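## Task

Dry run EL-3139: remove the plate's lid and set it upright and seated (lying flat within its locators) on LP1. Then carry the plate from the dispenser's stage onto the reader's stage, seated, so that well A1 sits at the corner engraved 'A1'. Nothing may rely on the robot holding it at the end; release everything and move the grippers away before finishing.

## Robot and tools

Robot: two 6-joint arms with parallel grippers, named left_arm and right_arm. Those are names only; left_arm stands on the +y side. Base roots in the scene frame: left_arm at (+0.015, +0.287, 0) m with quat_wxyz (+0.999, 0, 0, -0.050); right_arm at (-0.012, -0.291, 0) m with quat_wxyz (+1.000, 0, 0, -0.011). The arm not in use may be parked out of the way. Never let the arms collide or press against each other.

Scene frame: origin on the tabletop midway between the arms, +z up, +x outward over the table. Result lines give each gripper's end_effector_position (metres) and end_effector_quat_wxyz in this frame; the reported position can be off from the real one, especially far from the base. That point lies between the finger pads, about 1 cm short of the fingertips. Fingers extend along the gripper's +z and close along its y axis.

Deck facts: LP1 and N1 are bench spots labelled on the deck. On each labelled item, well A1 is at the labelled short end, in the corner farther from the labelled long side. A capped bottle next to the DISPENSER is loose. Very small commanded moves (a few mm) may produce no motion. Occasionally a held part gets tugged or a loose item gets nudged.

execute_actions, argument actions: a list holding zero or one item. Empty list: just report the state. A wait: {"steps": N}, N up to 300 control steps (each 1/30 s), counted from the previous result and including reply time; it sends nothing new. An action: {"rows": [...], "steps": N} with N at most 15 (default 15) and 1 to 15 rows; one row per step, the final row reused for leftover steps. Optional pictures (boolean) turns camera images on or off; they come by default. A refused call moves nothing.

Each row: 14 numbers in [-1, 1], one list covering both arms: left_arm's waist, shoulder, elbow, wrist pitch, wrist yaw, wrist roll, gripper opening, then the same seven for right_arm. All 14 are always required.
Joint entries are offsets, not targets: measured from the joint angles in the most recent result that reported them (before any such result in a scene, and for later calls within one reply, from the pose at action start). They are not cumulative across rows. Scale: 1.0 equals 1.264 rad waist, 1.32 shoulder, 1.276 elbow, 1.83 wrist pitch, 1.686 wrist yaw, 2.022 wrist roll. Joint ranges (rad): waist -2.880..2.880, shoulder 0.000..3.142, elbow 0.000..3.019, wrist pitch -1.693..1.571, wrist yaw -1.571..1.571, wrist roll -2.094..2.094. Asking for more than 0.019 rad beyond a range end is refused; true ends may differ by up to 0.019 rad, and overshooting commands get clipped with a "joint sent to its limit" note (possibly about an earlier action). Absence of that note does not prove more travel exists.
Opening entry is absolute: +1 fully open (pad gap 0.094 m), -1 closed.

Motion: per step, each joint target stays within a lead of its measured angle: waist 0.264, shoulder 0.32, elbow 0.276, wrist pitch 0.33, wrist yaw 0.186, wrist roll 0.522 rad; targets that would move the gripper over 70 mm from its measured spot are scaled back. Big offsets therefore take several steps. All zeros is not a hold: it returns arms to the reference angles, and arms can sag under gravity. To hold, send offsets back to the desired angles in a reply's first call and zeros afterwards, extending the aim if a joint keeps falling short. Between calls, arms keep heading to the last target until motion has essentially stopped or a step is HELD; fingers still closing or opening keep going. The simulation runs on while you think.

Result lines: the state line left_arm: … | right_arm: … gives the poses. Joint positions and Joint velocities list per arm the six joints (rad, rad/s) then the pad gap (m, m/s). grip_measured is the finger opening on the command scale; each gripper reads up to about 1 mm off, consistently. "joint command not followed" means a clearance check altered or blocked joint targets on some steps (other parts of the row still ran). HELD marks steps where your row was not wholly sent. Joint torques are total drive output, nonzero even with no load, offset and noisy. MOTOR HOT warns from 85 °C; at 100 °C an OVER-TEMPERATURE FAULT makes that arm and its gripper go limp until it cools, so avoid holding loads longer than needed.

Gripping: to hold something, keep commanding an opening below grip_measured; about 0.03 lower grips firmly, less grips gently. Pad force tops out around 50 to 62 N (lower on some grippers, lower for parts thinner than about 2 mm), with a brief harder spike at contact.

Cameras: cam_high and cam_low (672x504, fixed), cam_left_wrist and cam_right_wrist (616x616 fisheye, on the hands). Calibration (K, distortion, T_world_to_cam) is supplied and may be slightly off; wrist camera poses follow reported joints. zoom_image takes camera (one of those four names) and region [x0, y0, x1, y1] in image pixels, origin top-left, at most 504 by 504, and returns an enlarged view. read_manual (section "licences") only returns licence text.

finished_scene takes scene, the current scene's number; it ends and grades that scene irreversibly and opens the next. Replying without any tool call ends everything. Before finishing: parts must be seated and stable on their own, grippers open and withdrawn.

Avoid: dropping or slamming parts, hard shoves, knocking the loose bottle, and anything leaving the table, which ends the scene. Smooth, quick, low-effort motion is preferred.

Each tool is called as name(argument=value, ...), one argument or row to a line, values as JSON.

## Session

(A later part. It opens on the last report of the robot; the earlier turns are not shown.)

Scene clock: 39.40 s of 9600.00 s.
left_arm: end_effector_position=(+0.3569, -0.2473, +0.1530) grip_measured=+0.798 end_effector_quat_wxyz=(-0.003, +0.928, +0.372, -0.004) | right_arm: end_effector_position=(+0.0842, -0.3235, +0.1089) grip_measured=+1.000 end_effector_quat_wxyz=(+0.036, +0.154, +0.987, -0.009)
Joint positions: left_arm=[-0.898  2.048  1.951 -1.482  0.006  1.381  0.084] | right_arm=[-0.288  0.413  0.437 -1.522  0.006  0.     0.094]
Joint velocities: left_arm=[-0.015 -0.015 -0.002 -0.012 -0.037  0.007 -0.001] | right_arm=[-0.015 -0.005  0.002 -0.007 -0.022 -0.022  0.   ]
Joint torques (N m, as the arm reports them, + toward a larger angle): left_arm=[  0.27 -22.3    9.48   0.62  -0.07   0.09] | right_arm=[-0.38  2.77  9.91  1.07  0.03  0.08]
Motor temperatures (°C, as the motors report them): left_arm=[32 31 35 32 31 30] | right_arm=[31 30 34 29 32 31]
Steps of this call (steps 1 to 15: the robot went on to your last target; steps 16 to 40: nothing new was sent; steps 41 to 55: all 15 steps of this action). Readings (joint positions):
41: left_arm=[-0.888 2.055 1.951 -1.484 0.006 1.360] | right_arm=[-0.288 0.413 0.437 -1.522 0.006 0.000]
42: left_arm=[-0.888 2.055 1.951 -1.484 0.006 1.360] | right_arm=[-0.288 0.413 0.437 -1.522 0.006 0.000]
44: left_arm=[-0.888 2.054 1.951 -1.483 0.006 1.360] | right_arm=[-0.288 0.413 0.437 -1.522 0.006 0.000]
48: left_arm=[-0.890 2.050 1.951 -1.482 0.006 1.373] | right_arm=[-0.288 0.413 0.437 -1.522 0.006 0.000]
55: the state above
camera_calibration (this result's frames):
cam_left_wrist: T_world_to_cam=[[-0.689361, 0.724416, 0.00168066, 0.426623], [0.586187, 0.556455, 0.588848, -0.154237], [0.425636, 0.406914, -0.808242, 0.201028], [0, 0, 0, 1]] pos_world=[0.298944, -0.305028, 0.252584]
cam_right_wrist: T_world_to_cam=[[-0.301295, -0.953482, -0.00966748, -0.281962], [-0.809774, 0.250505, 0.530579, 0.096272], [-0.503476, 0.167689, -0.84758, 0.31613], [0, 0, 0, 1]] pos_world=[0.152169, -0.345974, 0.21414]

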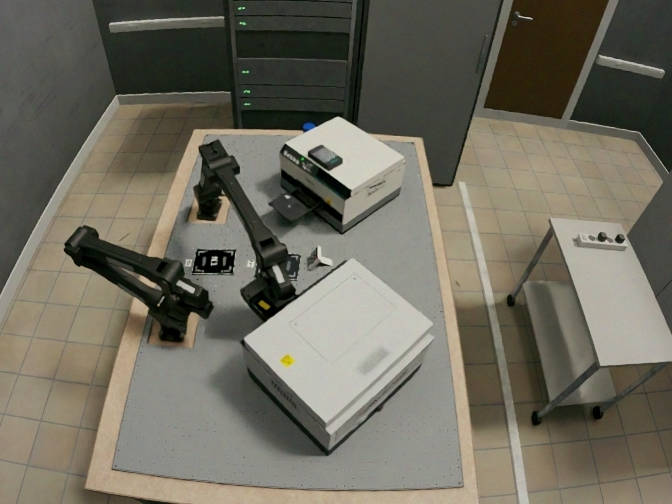

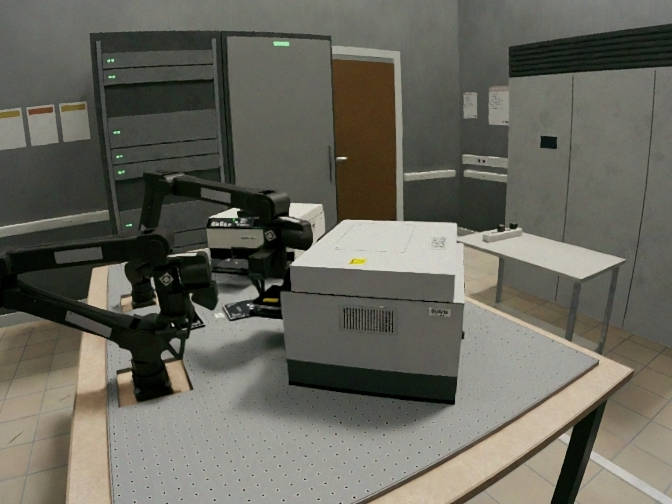

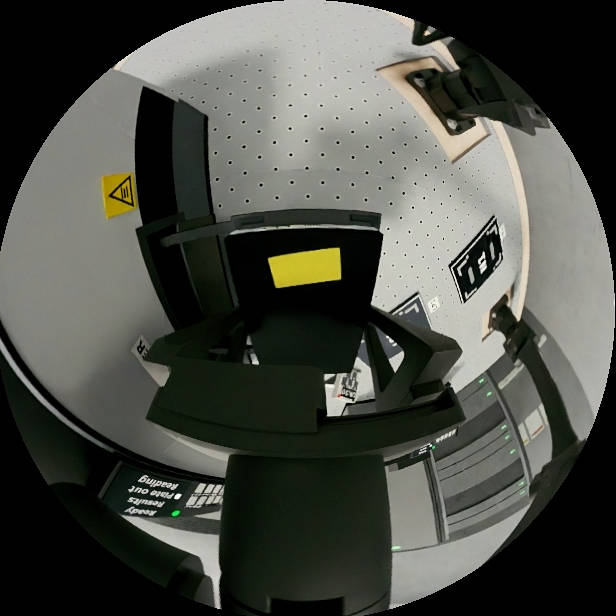

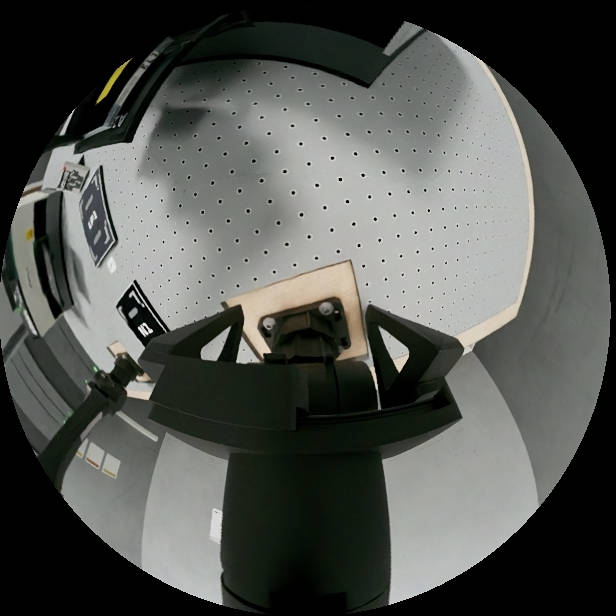

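execute_actions(
  actions=[
    {"rows":[[0,-0.015,-0.008,0.008,0,0,0.765,0,0,0,0,0,0,1],[0,-0.015,-0.012,0.012,0,0,0.765,0,0,0,0,0,0,1],[0,-0.015,-0.016,0.016,0,0,0.765,0,0,0,0,0,0,1],[0,-0.015,-0.02,0.02,0,0,0.765,0,0,0,0,0,0,1]]},
  ],
)

zoom_image(
  camera="cam_left_wrist",
  region=[200, 170, 420, 370],
)

zoom_image(
  camera="cam_right_wrist",
  region=[40, 20, 220, 170],
)

Scene clock: 40.87 s of 9600.00 s.
left_arm: end_effector_position=(+0.3555, -0.2463, +0.1452) grip_measured=+0.798 end_effector_quat_wxyz=(-0.005, +0.929, +0.371, -0.005) | right_arm: end_effector_position=(+0.0842, -0.3235, +0.1089) grip_measured=+1.000 end_effector_quat_wxyz=(+0.036, +0.154, +0.987, -0.009)
Joint positions: left_arm=[-0.899  2.048  1.93  -1.465  0.008  1.383  0.084] | right_arm=[-0.288  0.413  0.437 -1.522  0.006  0.     0.094]
Joint velocities: left_arm=[ 0.015 -0.005 -0.002 -0.012  0.022 -0.007  0.001] | right_arm=[ 0.005  0.005  0.007  0.007 -0.051  0.022  0.   ]
Joint torques (N m, as the arm reports them, + toward a larger angle): left_arm=[  0.81 -22.05   9.04   0.93  -0.22  -0.03] | right_arm=[-0.39  2.78  9.91  1.08  0.03  0.08]
Motor temperatures (°C, as the motors report them): left_arm=[32 31 35 32 31 30] | right_arm=[31 30 34 29 32 31]
Steps of this call (steps 1 to 15: the robot went on to your last target; steps 16 to 29: nothing new was sent; steps 30 to 44: all 15 steps of this action). Readings (joint positions):
30: left_arm=[-0.899 2.048 1.950 -1.482 0.006 1.383] | right_arm=[-0.288 0.413 0.437 -1.522 0.006 0.000]
31: left_arm=[-0.899 2.048 1.948 -1.481 0.006 1.383] | right_arm=[-0.288 0.413 0.437 -1.522 0.006 0.000]
33: left_arm=[-0.899 2.048 1.941 -1.473 0.006 1.383] | right_arm=[-0.288 0.413 0.437 -1.522 0.006 0.000]
37: left_arm=[-0.899 2.048 1.930 -1.465 0.008 1.383] | right_arm=[-0.288 0.413 0.437 -1.522 0.006 0.000]
44: the state above
camera_calibration (this result's frames):
cam_left_wrist: T_world_to_cam=[[-0.687705, 0.725972, 0.00509528, 0.424252], [0.589554, 0.554355, 0.587466, -0.150886], [0.42366, 0.407007, -0.809233, 0.195772], [0, 0, 0, 1]] pos_world=[0.297775, -0.304031, 0.244904]
cam_right_wrist: T_world_to_cam=[[-0.301295, -0.953482, -0.00966748, -0.281962], [-0.809774, 0.250505, 0.530579, 0.096272], [-0.503476, 0.167689, -0.84758, 0.31613], [0, 0, 0, 1]] pos_world=[0.152169, -0.345974, 0.21414]

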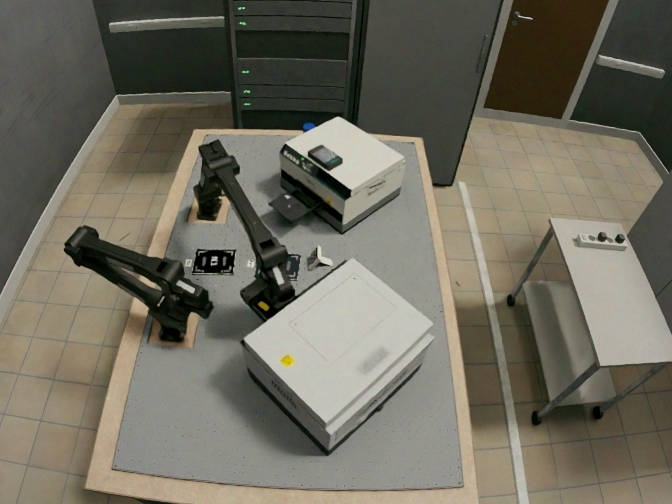

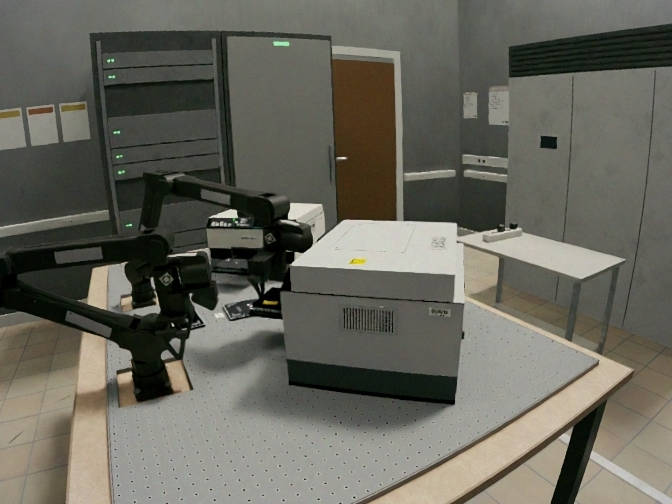

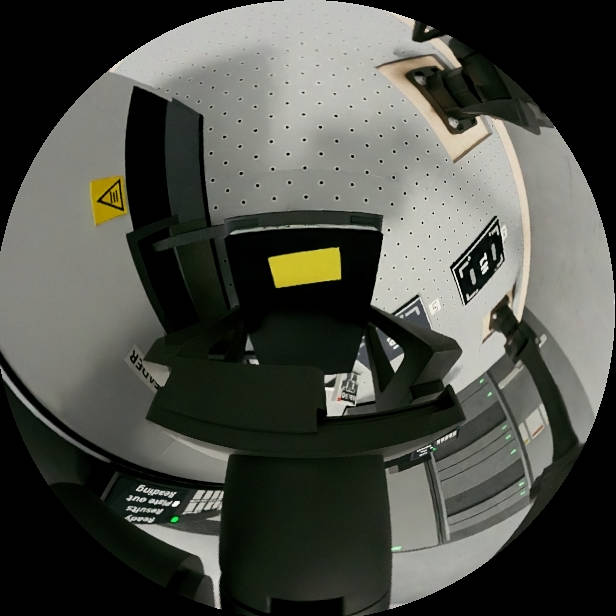

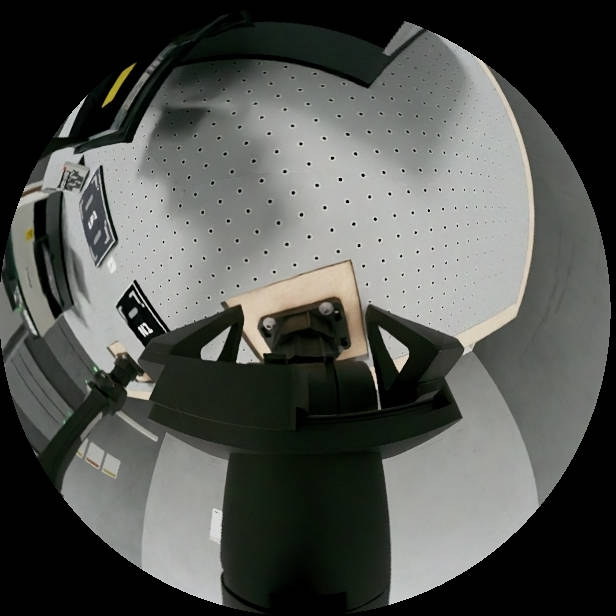

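Region (200, 170, 420, 370) of cam_left_wrist's 616x616 image, scaled by 2.291, with more detail than that image has; it fills the top 458 rows of this view, and the rest is white.

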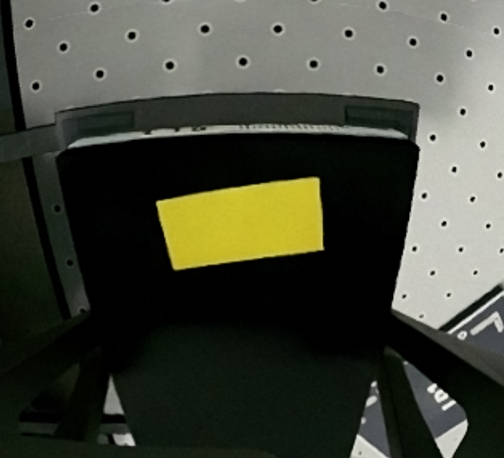

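Region (40, 20, 220, 170) of cam_right_wrist's 616x616 image, scaled by 2.800, with more detail than that image has.

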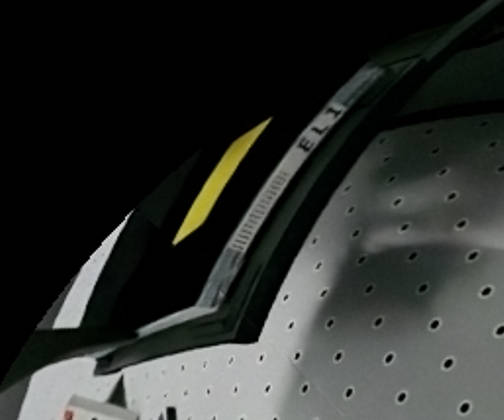

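execute_actions(
  actions=[
    {"rows":[[0,-0.01,-0.01,0.01,0,0,0.765,0,0,0,0,0,0,1],[0,-0.01,-0.01,0.01,0,0,0.765,0,0,0,0,0,0,1],[0,-0.01,-0.01,0.01,0,0,0.765,0,0,0,0,0,0,1],[0,-0.01,-0.01,0.01,0,0,0.765,0,0,0,0,0,0,1],[0,-0.01,-0.01,0.01,0,0,0.765,0,0,0,0,0,0,1],[0,-0.01,-0.01,0.01,0,0,0.765,0,0,0,0,0,0,1],[0,-0.01,-0.01,0.01,0,0,0.765,0,0,0,0,0,0,1],[0,-0.01,-0.01,0.01,0,0,0.765,0,0,0,0,0,0,1],[0,-0.01,-0.01,0.01,0,0,0.95,0,0,0,0,0,0,1]]},
  ],
  pictures=false,
)

execute_actions(
  actions=[
    {"rows":[[0,-0.015,0.05,-0.01,0,0,0.95,0,0,0,0,0,0,1]]},
  ],
)

zoom_image(
  camera="cam_left_wrist",
  region=[200, 170, 420, 370],
)

zoom_image(
  camera="cam_low",
  region=[230, 265, 310, 325],
)

Scene clock: 42.47 s of 9600.00 s.
left_arm: end_effector_position=(+0.3546, -0.2449, +0.1421) grip_measured=+0.947 end_effector_quat_wxyz=(-0.007, +0.929, +0.371, -0.006) | right_arm: end_effector_position=(+0.0842, -0.3235, +0.1089) grip_measured=+1.000 end_effector_quat_wxyz=(+0.036, +0.154, +0.987, -0.009)
Joint positions: left_arm=[-0.899  2.048  1.922 -1.462  0.009  1.383  0.091] | right_arm=[-0.288  0.413  0.437 -1.522  0.006  0.     0.094]
Joint velocities: left_arm=[-0.015  0.005  0.002  0.017  0.007  0.051  0.   ] | right_arm=[ 0.005 -0.005 -0.007 -0.012 -0.022  0.066  0.   ]
Joint torques (N m, as the arm reports them, + toward a larger angle): left_arm=[  2.37 -20.9    8.81   0.78  -0.06   0.03] | right_arm=[-0.4   2.79  9.92  1.07  0.03  0.08]
Motor temperatures (°C, as the motors report them): left_arm=[32 32 35 32 31 30] | right_arm=[31 30 34 29 32 31]
Steps of this call (steps 1 to 15: the robot went on to your last target; steps 16 to 33: nothing new was sent; steps 34 to 48: all 15 steps of this action). Readings (joint positions):
34: left_arm=[-0.899 2.048 1.930 -1.465 0.009 1.383] | right_arm=[-0.288 0.413 0.437 -1.522 0.006 0.000]
35: left_arm=[-0.899 2.048 1.928 -1.464 0.009 1.383] | right_arm=[-0.288 0.413 0.437 -1.522 0.006 0.000]
37: left_arm=[-0.899 2.048 1.928 -1.463 0.009 1.383] | right_arm=[-0.288 0.413 0.437 -1.522 0.006 0.000]
41: left_arm=[-0.899 2.048 1.928 -1.463 0.009 1.383] | right_arm=[-0.288 0.413 0.437 -1.522 0.006 0.000]
48: the state above

Scene clock: 42.97 s of 9600.00 s.
left_arm: end_effector_position=(+0.3549, -0.2454, +0.1440) grip_measured=+0.947 end_effector_quat_wxyz=(-0.007, +0.929, +0.371, -0.006) | right_arm: end_effector_position=(+0.0842, -0.3235, +0.1089) grip_measured=+1.000 end_effector_quat_wxyz=(+0.036, +0.154, +0.987, -0.009)
Joint positions: left_arm=[-0.899  2.048  1.927 -1.465  0.009  1.383  0.091] | right_arm=[-0.288  0.413  0.437 -1.522  0.006  0.     0.094]
Joint velocities: left_arm=[-0.015 -0.015 -0.007 -0.002  0.051 -0.007 -0.   ] | right_arm=[-0.005 -0.005 -0.017 -0.007 -0.066  0.022  0.   ]
Joint torques (N m, as the arm reports them, + toward a larger angle): left_arm=[  1.08 -21.08  14.28  -0.4   -0.02   0.03] | right_arm=[-0.37  2.76  9.92  1.07  0.03  0.08]
Motor temperatures (°C, as the motors report them): left_arm=[32 32 35 32 31 30] | right_arm=[31 30 34 29 32 31]
Steps of this call (steps 1 to 15: all 15 steps of this action). Readings (joint positions):
1: left_arm=[-0.899 2.048 1.922 -1.463 0.009 1.383] | right_arm=[-0.288 0.413 0.437 -1.522 0.006 0.000]
2: left_arm=[-0.899 2.048 1.923 -1.464 0.009 1.383] | right_arm=[-0.288 0.413 0.437 -1.522 0.006 0.000]
4: left_arm=[-0.899 2.048 1.925 -1.465 0.009 1.383] | right_arm=[-0.288 0.413 0.437 -1.522 0.006 0.000]
8: left_arm=[-0.899 2.048 1.927 -1.465 0.009 1.383] | right_arm=[-0.288 0.413 0.437 -1.522 0.006 0.000]
15: the state above
camera_calibration (this result's frames):
cam_left_wrist: T_world_to_cam=[[-0.687692, 0.725948, 0.0089145, 0.422627], [0.590953, 0.552594, 0.58772, -0.151285], [0.421728, 0.409438, -0.809016, 0.196013], [0, 0, 0, 1]] pos_world=[0.297375, -0.303461, 0.243724]
cam_right_wrist: T_world_to_cam=[[-0.301295, -0.953482, -0.00966748, -0.281962], [-0.809774, 0.250505, 0.530579, 0.096272], [-0.503476, 0.167689, -0.84758, 0.31613], [0, 0, 0, 1]] pos_world=[0.152169, -0.345974, 0.21414]

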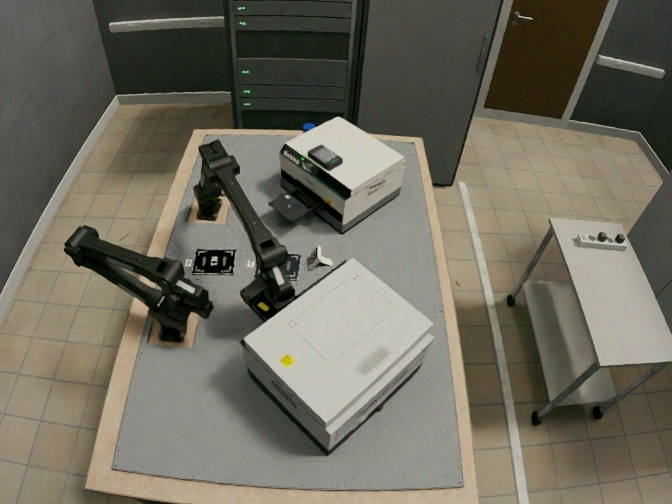

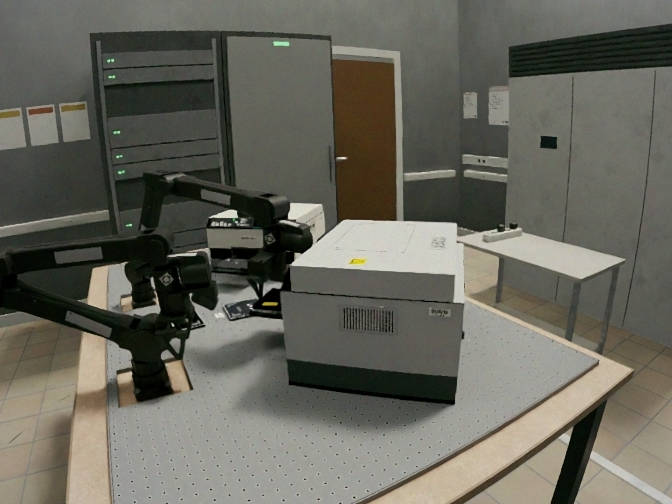

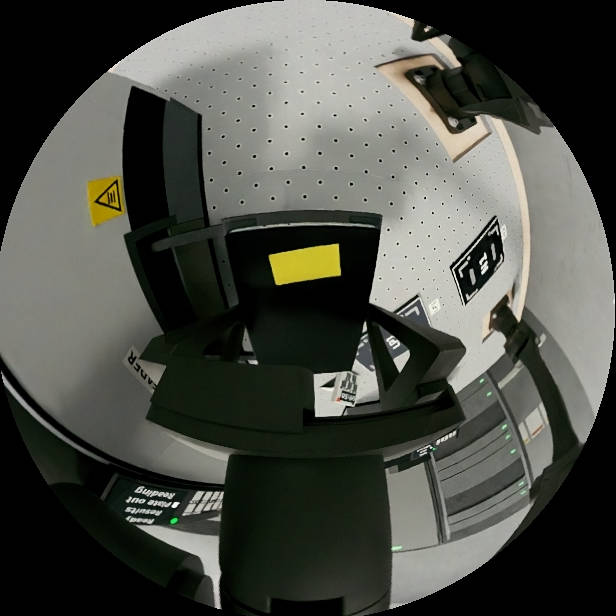

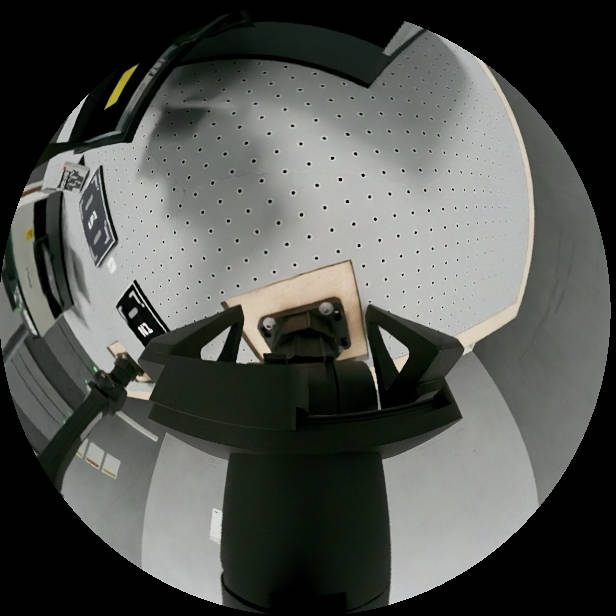

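Region (200, 170, 420, 370) of cam_left_wrist's 616x616 image, scaled by 2.291, with more detail than that image has; it fills the top 458 rows of this view, and the rest is white.

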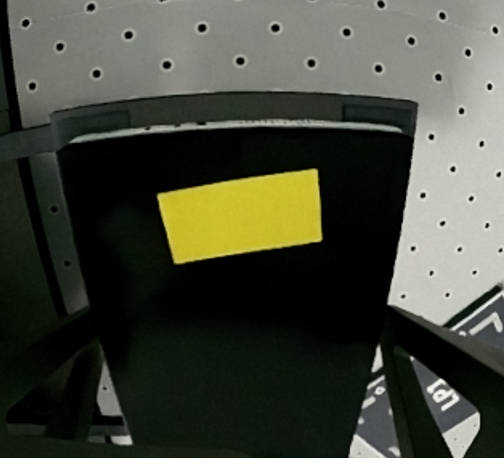

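Region (230, 265, 310, 325) of cam_low's 672x504 image, scaled by 6.300, with more detail than that image has; it fills the top 378 rows of this view, and the rest is white.

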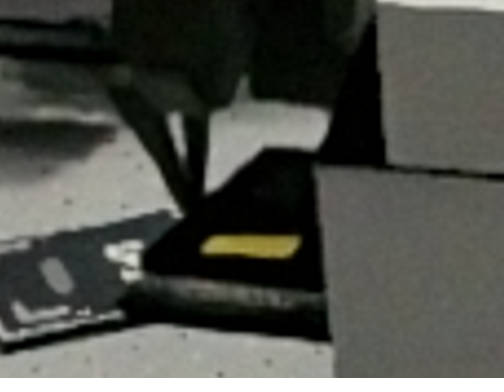

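execute_actions(
  actions=[
    {"rows":[[0,-0.015,0.057,-0.01,0,0,0.95,0,0,0,0,0,0,1]]},
  ],
  pictures=false,
)

execute_actions(
  actions=[
    {"rows":[[0,-0.015,0.03,0,0,0,0.765,0,0,0,0,0,0,1]]},
  ],
  pictures=false,
)

execute_actions(
  actions=[
    {"rows":[[0,-0.015,0.055,-0.01,0,0,0.765,0,0,0,0,0,0,1],[0,-0.015,0.065,-0.015,0,0,0.765,0,0,0,0,0,0,1],[0,-0.015,0.075,-0.02,0,0,0.765,0,0,0,0,0,0,1],[0,-0.015,0.085,-0.03,0,0,0.765,0,0,0,0,0,0,1],[0,-0.015,0.095,-0.035,0,0,0.765,0,0,0,0,0,0,1],[0,-0.015,0.105,-0.04,0,0,0.765,0,0,0,0,0,0,1]]},
  ],
)

zoom_image(
  camera="cam_low",
  region=[230, 265, 310, 325],
)

Scene clock: 45.27 s of 9600.00 s.
left_arm: end_effector_position=(+0.3567, -0.2482, +0.1499) grip_measured=+0.947 end_effector_quat_wxyz=(-0.001, +0.929, +0.371, -0.005) | right_arm: end_effector_position=(+0.0842, -0.3235, +0.1089) grip_measured=+1.000 end_effector_quat_wxyz=(+0.036, +0.154, +0.987, -0.009)
Joint positions: left_arm=[-0.899  2.048  1.943 -1.47   0.009  1.383  0.091] | right_arm=[-0.288  0.413  0.437 -1.522  0.006  0.     0.094]
Joint velocities: left_arm=[-0.005 -0.005  0.002  0.012 -0.022 -0.051  0.   ] | right_arm=[-0.005 -0.015 -0.007 -0.002 -0.037  0.022  0.   ]
Joint torques (N m, as the arm reports them, + toward a larger angle): left_arm=[  0.72 -21.6   14.24  -0.38  -0.03   0.06] | right_arm=[-0.39  2.75  9.91  1.07  0.03  0.08]
Motor temperatures (°C, as the motors report them): left_arm=[32 32 36 32 31 30] | right_arm=[31 30 34 29 32 31]
Steps of this call (steps 1 to 15: the robot went on to your last target; steps 16 to 54: nothing new was sent; steps 55 to 69: all 15 steps of this action). Readings (joint positions):
55: left_arm=[-0.899 2.048 1.929 -1.467 0.009 1.383] | right_arm=[-0.288 0.413 0.437 -1.522 0.006 0.000]
56: left_arm=[-0.899 2.048 1.931 -1.468 0.009 1.383] | right_arm=[-0.288 0.413 0.437 -1.522 0.006 0.000]
58: left_arm=[-0.899 2.048 1.936 -1.469 0.009 1.383] | right_arm=[-0.288 0.413 0.437 -1.522 0.006 0.000]
62: left_arm=[-0.899 2.048 1.943 -1.470 0.009 1.383] | right_arm=[-0.288 0.413 0.437 -1.522 0.006 0.000]
69: the state above

Scene clock: 45.77 s of 9600.00 s.
left_arm: end_effector_position=(+0.3558, -0.2473, +0.1499) grip_measured=+0.785 end_effector_quat_wxyz=(-0.004, +0.929, +0.371, -0.006) | right_arm: end_effector_position=(+0.0842, -0.3235, +0.1089) grip_measured=+1.000 end_effector_quat_wxyz=(+0.036, +0.154, +0.987, -0.009)
Joint positions: left_arm=[-0.899  2.048  1.943 -1.475  0.01   1.383  0.084] | right_arm=[-0.288  0.413  0.437 -1.522  0.006  0.     0.094]
Joint velocities: left_arm=[-0.024 -0.005 -0.007  0.017 -0.022 -0.11  -0.001] | right_arm=[ 0.005 -0.015  0.002  0.007 -0.066 -0.037  0.   ]
Joint torques (N m, as the arm reports them, + toward a larger angle): left_arm=[  1.25 -22.47  12.61   0.23  -0.13   0.06] | right_arm=[-0.39  2.75  9.92  1.07  0.03  0.08]
Motor temperatures (°C, as the motors report them): left_arm=[32 32 36 32 31 30] | right_arm=[31 30 34 29 32 31]
Steps of this call (steps 1 to 15: all 15 steps of this action). Readings (joint positions):
1: left_arm=[-0.899 2.048 1.943 -1.471 0.010 1.383] | right_arm=[-0.288 0.413 0.437 -1.522 0.006 0.000]
2: left_arm=[-0.899 2.048 1.943 -1.475 0.010 1.383] | right_arm=[-0.288 0.413 0.437 -1.522 0.006 0.000]
4: left_arm=[-0.899 2.048 1.943 -1.475 0.010 1.383] | right_arm=[-0.288 0.413 0.437 -1.522 0.006 0.000]
8: left_arm=[-0.899 2.048 1.943 -1.475 0.010 1.383] | right_arm=[-0.288 0.413 0.437 -1.522 0.006 0.000]
15: the state above

Scene clock: 46.27 s of 9600.00 s.
left_arm: end_effector_position=(+0.3606, -0.2547, +0.1842) grip_measured=+0.785 end_effector_quat_wxyz=(+0.011, +0.929, +0.371, -0.003) | right_arm: end_effector_position=(+0.0842, -0.3235, +0.1089) grip_measured=+1.000 end_effector_quat_wxyz=(+0.036, +0.154, +0.987, -0.009)
Joint positions: left_arm=[-0.899  2.045  2.029 -1.533  0.01   1.383  0.084] | right_arm=[-0.288  0.413  0.437 -1.522  0.006  0.     0.094]
Joint velocities: left_arm=[ 0.005  0.015  0.002 -0.007  0.007  0.007  0.   ] | right_arm=[ 0.005 -0.005 -0.017  0.002 -0.037 -0.037  0.   ]
Joint torques (N m, as the arm reports them, + toward a larger angle): left_arm=[  1.28 -21.36  13.55  -0.43  -0.06   0.05] | right_arm=[-0.37  2.75  9.92  1.07  0.03  0.08]
Motor temperatures (°C, as the motors report them): left_arm=[32 32 36 32 31 30] | right_arm=[31 30 34 29 32 31]
Steps of this call (steps 1 to 15: all 15 steps of this action). Readings (joint positions):
1: left_arm=[-0.899 2.048 1.943 -1.477 0.010 1.383] | right_arm=[-0.288 0.413 0.437 -1.522 0.006 0.000]
2: left_arm=[-0.899 2.048 1.946 -1.481 0.010 1.383] | right_arm=[-0.288 0.413 0.437 -1.522 0.006 0.000]
4: left_arm=[-0.899 2.048 1.958 -1.494 0.010 1.383] | right_arm=[-0.288 0.413 0.437 -1.522 0.006 0.000]
8: left_arm=[-0.899 2.047 2.008 -1.528 0.010 1.383] | right_arm=[-0.288 0.413 0.437 -1.522 0.006 0.000]
15: the state above
camera_calibration (this result's frames):
cam_left_wrist: T_world_to_cam=[[-0.687528, 0.725677, -0.0264107, 0.43934], [0.580246, 0.570882, 0.580869, -0.163353], [0.436601, 0.384039, -0.813569, 0.218984], [0, 0, 0, 1]] pos_world=[0.301235, -0.309662, 0.284648]
cam_right_wrist: T_world_to_cam=[[-0.301295, -0.953482, -0.00966748, -0.281962], [-0.809774, 0.250505, 0.530579, 0.096272], [-0.503476, 0.167689, -0.84758, 0.31613], [0, 0, 0, 1]] pos_world=[0.152169, -0.345974, 0.21414]

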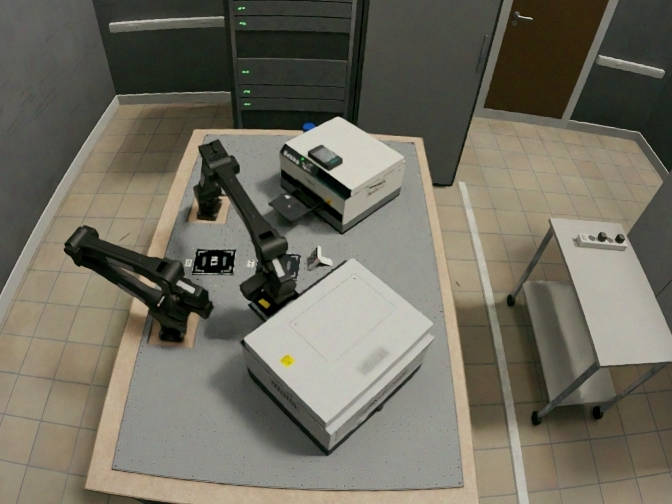

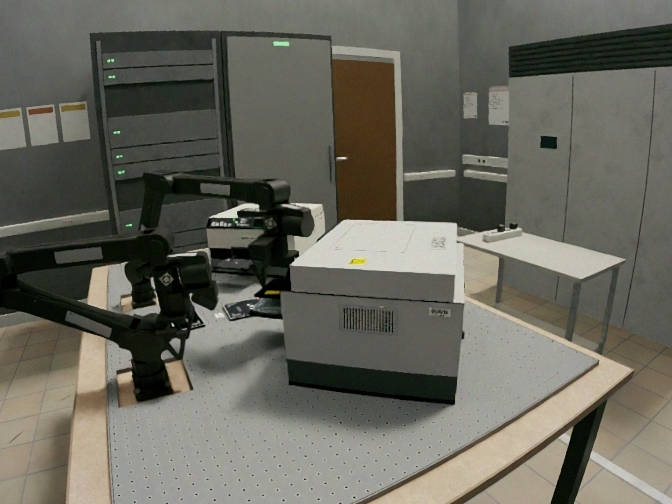

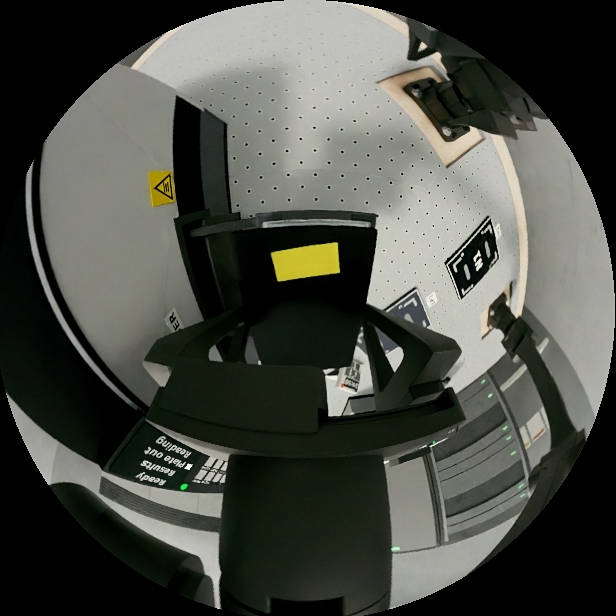

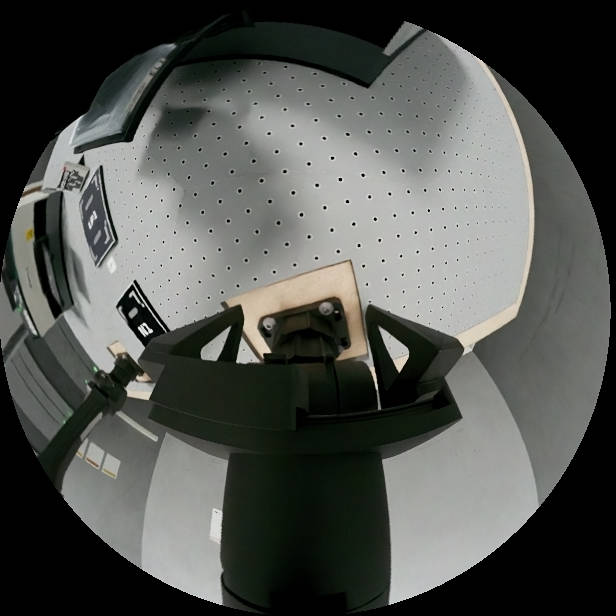

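Region (230, 265, 310, 325) of cam_low's 672x504 image, scaled by 6.300, with more detail than that image has; it fills the top 378 rows of this view, and the rest is white.

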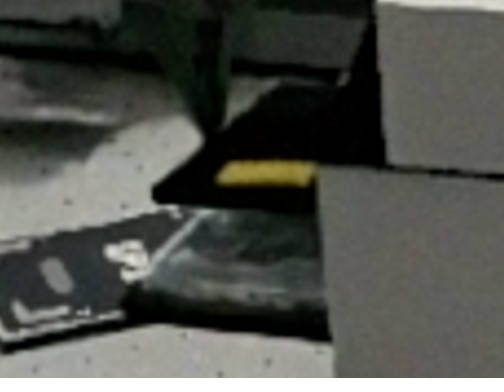

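execute_actions(
  actions=[
    {"rows":[[0,-0.06,0,0,0,0,0.755,0,0,0,0,0,0,1],[0,-0.09,-0.03,0.01,0,0,0.755,0,0,0,0,0,0,1],[0,-0.12,-0.07,0.02,0,0,0.755,0,0,0,0,0,0,1],[0.02,-0.15,-0.11,0.02,0,0,0.755,0,0,0,0,0,0,1],[0.04,-0.18,-0.15,0.03,0,0,0.755,0,0,0,0,0,0,1],[0.06,-0.21,-0.19,0.04,0,0,0.755,0,0,0,0,0,0,1],[0.08,-0.24,-0.23,0.04,0,0,0.755,0,0,0,0,0,0,1],[0.1,-0.27,-0.27,0.05,0,0,0.755,0,0,0,0,0,0,1],[0.12,-0.3,-0.31,0.06,0,0,0.755,0,0,0,0,0,0,1],[0.14,-0.33,-0.35,0.06,0,0,0.755,0,0,0,0,0,0,1],[0.16,-0.35,-0.39,0.07,0,-0.1,0.755,0,0,0,0,0,0,1],[0.18,-0.375,-0.43,0.08,0,-0.2,0.755,0,0,0,0,0,0,1],[0.2,-0.375,-0.47,0.085,0,-0.3,0.755,0,0,0,0,0,0,1],[0.2,-0.375,-0.47,0.085,0,-0.4,0.755,0,0,0,0,0,0,1],[0.2,-0.375,-0.49,0.085,0,-0.995,0.755,0,0,0,0,0,0,1]]},
  ],
  pictures=false,
)

execute_actions(
  actions=[
    {"steps":50},
  ],
)

Scene clock: 50.30 s of 9600.00 s.
left_arm: end_effector_position=(+0.3525, -0.0715, +0.2282) grip_measured=+0.785 end_effector_quat_wxyz=(+0.034, +0.811, +0.584, -0.001) | right_arm: end_effector_position=(+0.0842, -0.3235, +0.1089) grip_measured=+1.000 end_effector_quat_wxyz=(+0.036, +0.154, +0.987, -0.009)
Joint positions: left_arm=[-0.71   1.586  1.495 -1.413  0.011  1.082  0.084] | right_arm=[-0.288  0.413  0.437 -1.522  0.006  0.     0.094]
Joint velocities: left_arm=[ 1.021 -0.982 -1.238  0.286  0.037 -2.806  0.   ] | right_arm=[-0.015 -0.015 -0.002  0.002 -0.007 -0.022  0.   ]
Joint torques (N m, as the arm reports them, + toward a larger angle): left_arm=[  1.48 -13.01   8.35   0.83  -0.06  -0.02] | right_arm=[-0.39  2.79  9.92  1.07  0.03  0.08]
Motor temperatures (°C, as the motors report them): left_arm=[32 32 36 32 31 30] | right_arm=[31 30 34 29 32 31]
Steps of this call (steps 1 to 15: the robot went on to your last target; steps 16 to 90: nothing new was sent; then 0.53 s passed at rest; steps 91 to 105: all 15 steps of this action). Readings (joint positions):
91: left_arm=[-0.899 2.043 2.029 -1.534 0.010 1.383] | right_arm=[-0.288 0.413 0.437 -1.522 0.006 0.000]
92: left_arm=[-0.899 2.037 2.021 -1.531 0.010 1.383] | right_arm=[-0.288 0.413 0.437 -1.522 0.006 0.000]
94: left_arm=[-0.898 1.996 1.963 -1.514 0.010 1.383] | right_arm=[-0.288 0.413 0.437 -1.522 0.006 0.000]
98: left_arm=[-0.878 1.859 1.801 -1.489 0.011 1.383] | right_arm=[-0.288 0.413 0.437 -1.522 0.006 0.000]
105: the state above

Scene clock: 51.97 s of 9600.00 s.
left_arm: end_effector_position=(+0.3588, -0.0284, +0.2154) grip_measured=+0.785 end_effector_quat_wxyz=(+0.014, +0.059, +0.998, -0.017) | right_arm: end_effector_position=(+0.0842, -0.3235, +0.1089) grip_measured=+1.000 end_effector_quat_wxyz=(+0.036, +0.154, +0.987, -0.009)
Joint positions: left_arm=[-0.637  1.537  1.405 -1.395  0.009 -0.619  0.084] | right_arm=[-0.288  0.413  0.437 -1.522  0.006  0.     0.094]
Joint velocities: left_arm=[ 0.005 -0.024 -0.002  0.022 -0.066  0.037  0.   ] | right_arm=[-0.015 -0.005 -0.007  0.002 -0.022 -0.022  0.   ]
Joint torques (N m, as the arm reports them, + toward a larger angle): left_arm=[  1.22 -12.08   9.49   1.12  -0.14  -0.09] | right_arm=[-0.39  2.79  9.92  1.07  0.03  0.08]
Motor temperatures (°C, as the motors report them): left_arm=[32 32 36 32 31 30] | right_arm=[31 30 34 29 32 31]
Steps of this call (steps 1 to 45: the robot went on to your last target; steps 46 to 50: nothing new was sent). Readings (joint positions):
1: left_arm=[-0.677 1.558 1.457 -1.408 0.010 0.985] | right_arm=[-0.288 0.413 0.437 -1.522 0.006 0.000]
2: left_arm=[-0.648 1.540 1.431 -1.408 0.008 0.888] | right_arm=[-0.288 0.413 0.437 -1.522 0.006 0.000]
4: left_arm=[-0.616 1.532 1.411 -1.408 0.007 0.694] | right_arm=[-0.288 0.413 0.437 -1.522 0.006 0.000]
8: left_arm=[-0.622 1.537 1.405 -1.397 0.008 0.305] | right_arm=[-0.288 0.413 0.437 -1.522 0.006 0.000]
50: the state above
All arms were judged still, so your last target was given up. Only a new action makes them travel on or press farther. Fingers that are still opening or closing keep moving.
camera_calibration (this result's frames):
cam_left_wrist: T_world_to_cam=[[-0.120155, -0.992437, 0.0251303, 0.0112335], [-0.81573, 0.113125, 0.567263, 0.181224], [-0.565816, 0.0476597, -0.823153, 0.510416], [0, 0, 0, 1]] pos_world=[0.437981, -0.0336787, 0.317066]
cam_right_wrist: T_world_to_cam=[[-0.301295, -0.953482, -0.00966748, -0.281962], [-0.809774, 0.250505, 0.530579, 0.096272], [-0.503476, 0.167689, -0.84758, 0.31613], [0, 0, 0, 1]] pos_world=[0.152169, -0.345974, 0.21414]

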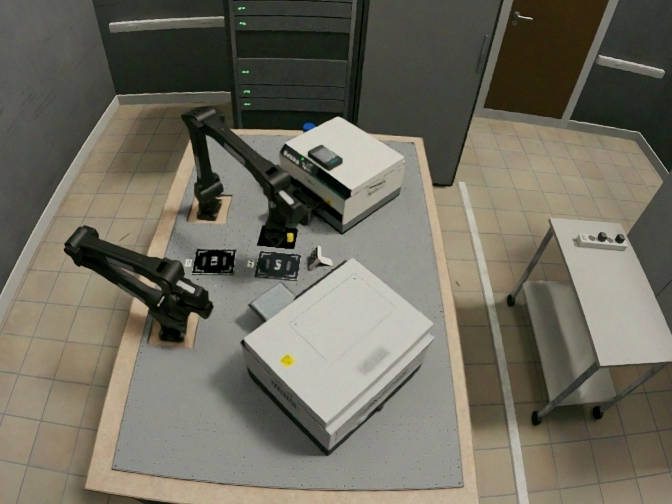

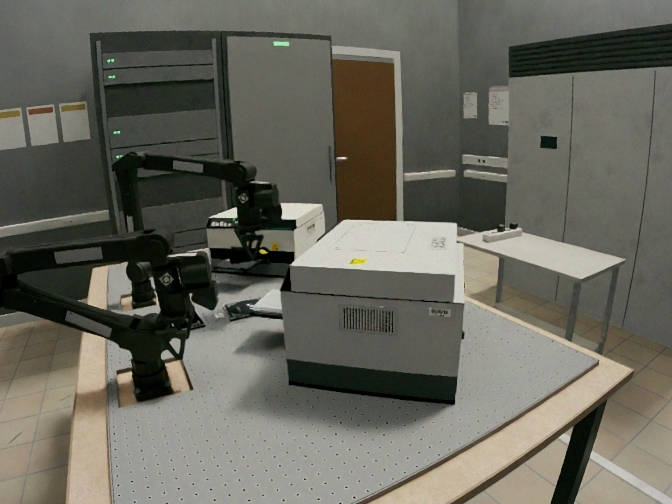

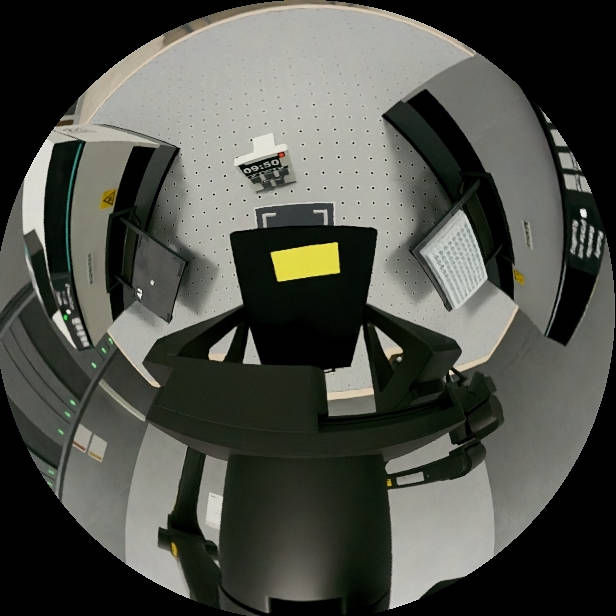

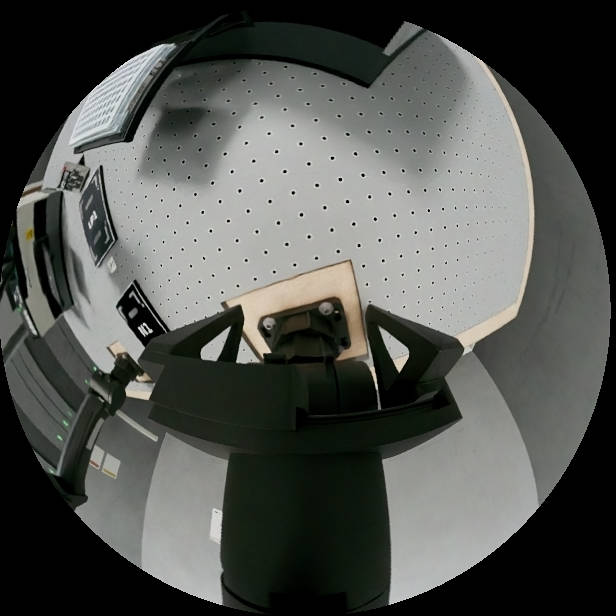

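execute_actions(
  actions=[
    {"rows":[[0,0.01,-0.02,0.02,0,0,0.755,0,0,0,0,0,0,1],[0,0.02,-0.04,0.04,0,0,0.755,0,0,0,0,0,0,1],[0,0.03,-0.06,0.06,0,0,0.755,0,0,0,0,0,0,1],[0,0.04,-0.08,0.08,0,0,0.755,0,0,0,0,0,0,1],[0,0.05,-0.1,0.1,0,0,0.755,0,0,0,0,0,0,1],[0,0.06,-0.12,0.12,0,0,0.755,0,0,0,0,0,0,1],[0,0.07,-0.14,0.14,0,0,0.755,0,0,0,0,0,0,1],[0,0.085,-0.16,0.16,0,0,0.755,0,0,0,0,0,0,1],[0,0.1,-0.175,0.18,0,0,0.755,0,0,0,0,0,0,1],[0,0.112,-0.188,0.2,0,0,0.755,0,0,0,0,0,0,1]]},
  ],
  pictures=false,
)

execute_actions(
  actions=[
    {"steps":12},
  ],
)

zoom_image(
  camera="cam_left_wrist",
  region=[200, 170, 420, 370],
)

Scene clock: 53.87 s of 9600.00 s.
left_arm: end_effector_position=(+0.3514, -0.0216, +0.0491) grip_measured=+0.785 end_effector_quat_wxyz=(-0.017, +0.059, +0.998, +0.008) | right_arm: end_effector_position=(+0.0842, -0.3235, +0.1089) grip_measured=+1.000 end_effector_quat_wxyz=(+0.036, +0.154, +0.987, -0.009)
Joint positions: left_arm=[-0.637  1.708  1.152 -1.052  0.009 -0.618  0.084] | right_arm=[-0.288  0.413  0.437 -1.522  0.006  0.     0.094]
Joint velocities: left_arm=[-0.005  0.181 -0.071  0.012 -0.022  0.066 -0.   ] | right_arm=[-0.015  0.005  0.002  0.002  0.022 -0.051  0.   ]
Joint torques (N m, as the arm reports them, + toward a larger angle): left_arm=[  1.89 -16.44   9.65   1.1   -0.21  -0.1 ] | right_arm=[-0.4   2.77  9.91  1.07  0.03  0.08]
Motor temperatures (°C, as the motors report them): left_arm=[32 32 36 32 31 30] | right_arm=[31 30 34 29 32 31]
Steps of this call (steps 1 to 42: nothing new was sent; steps 43 to 57: all 15 steps of this action). Readings (joint positions):
43: left_arm=[-0.637 1.537 1.403 -1.391 0.009 -0.619] | right_arm=[-0.288 0.413 0.437 -1.522 0.006 0.000]
44: left_arm=[-0.637 1.537 1.395 -1.378 0.009 -0.619] | right_arm=[-0.288 0.413 0.437 -1.522 0.006 0.000]
46: left_arm=[-0.637 1.538 1.363 -1.325 0.009 -0.619] | right_arm=[-0.288 0.413 0.437 -1.522 0.006 0.000]
50: left_arm=[-0.637 1.574 1.262 -1.190 0.009 -0.619] | right_arm=[-0.288 0.413 0.437 -1.522 0.006 0.000]
57: the state above

Scene clock: 54.27 s of 9600.00 s.
left_arm: end_effector_position=(+0.3530, -0.0232, +0.0517) grip_measured=+0.785 end_effector_quat_wxyz=(-0.012, +0.060, +0.998, +0.004) | right_arm: end_effector_position=(+0.0842, -0.3235, +0.1089) grip_measured=+1.000 end_effector_quat_wxyz=(+0.036, +0.154, +0.987, -0.009)
Joint positions: left_arm=[-0.637  1.702  1.152 -1.045  0.009 -0.616  0.084] | right_arm=[-0.288  0.413  0.437 -1.522  0.006  0.     0.094]
Joint velocities: left_arm=[-0.015 -0.005 -0.007 -0.007  0.051  0.022  0.001] | right_arm=[-0.015 -0.024 -0.002  0.002  0.037  0.007  0.   ]
Joint torques (N m, as the arm reports them, + toward a larger angle): left_arm=[  1.59 -14.74   9.15   0.75  -0.21   0.01] | right_arm=[-0.38  2.77  9.92  1.08  0.03  0.08]
Motor temperatures (°C, as the motors report them): left_arm=[32 32 36 32 31 30] | right_arm=[31 30 34 29 32 31]
Steps of this call (steps 1 to 12: the robot went on to your last target). Readings (joint positions):
1: left_arm=[-0.637 1.709 1.152 -1.052 0.009 -0.616] | right_arm=[-0.288 0.413 0.437 -1.522 0.006 0.000]
2: left_arm=[-0.637 1.705 1.152 -1.048 0.009 -0.616] | right_arm=[-0.288 0.413 0.437 -1.522 0.006 0.000]
4: left_arm=[-0.637 1.702 1.152 -1.046 0.009 -0.616] | right_arm=[-0.288 0.413 0.437 -1.522 0.006 0.000]
8: left_arm=[-0.637 1.702 1.152 -1.045 0.009 -0.616] | right_arm=[-0.288 0.413 0.437 -1.522 0.006 0.000]
12: the state above
camera_calibration (this result's frames):
cam_left_wrist: T_world_to_cam=[[-0.122141, -0.99242, -0.013575, 0.0225225], [-0.785881, 0.0883496, 0.612034, 0.255293], [-0.606195, 0.0854227, -0.790715, 0.385586], [0, 0, 0, 1]] pos_world=[0.437121, -0.033141, 0.148947]
cam_right_wrist: T_world_to_cam=[[-0.301295, -0.953482, -0.00966748, -0.281962], [-0.809774, 0.250505, 0.530579, 0.096272], [-0.503476, 0.167689, -0.84758, 0.31613], [0, 0, 0, 1]] pos_world=[0.152169, -0.345974, 0.21414]

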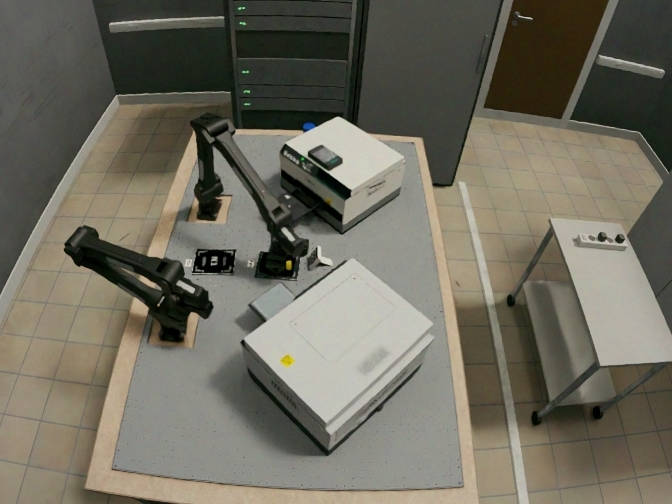

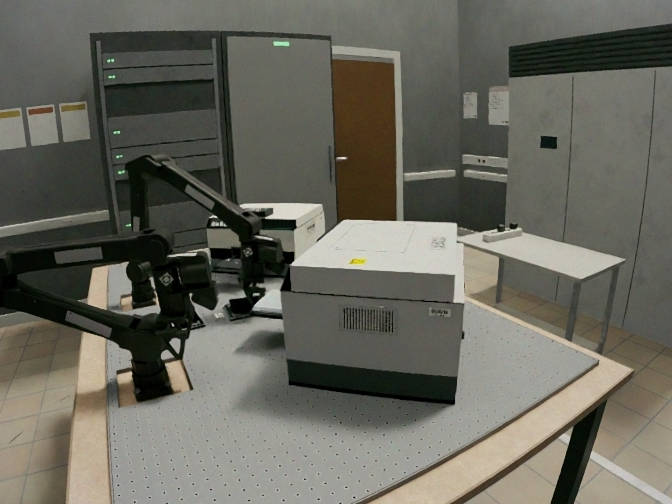

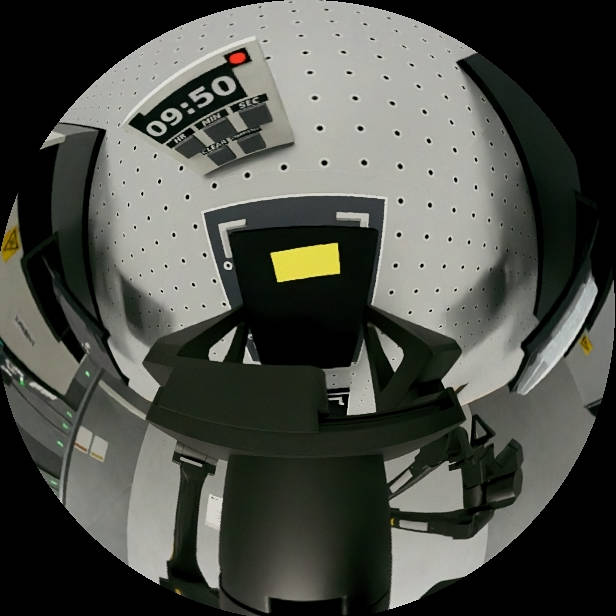

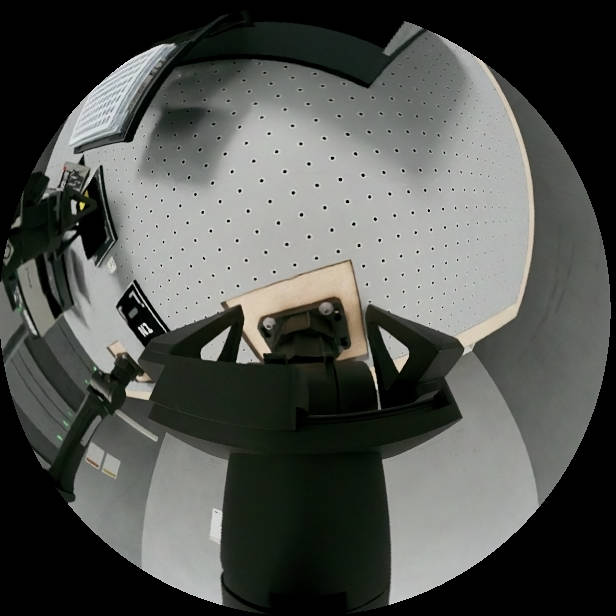

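Region (200, 170, 420, 370) of cam_left_wrist's 616x616 image, scaled by 2.291, with more detail than that image has; it fills the top 458 rows of this view, and the rest is white.

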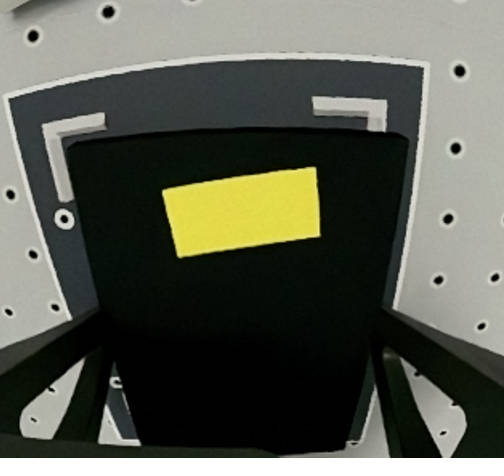

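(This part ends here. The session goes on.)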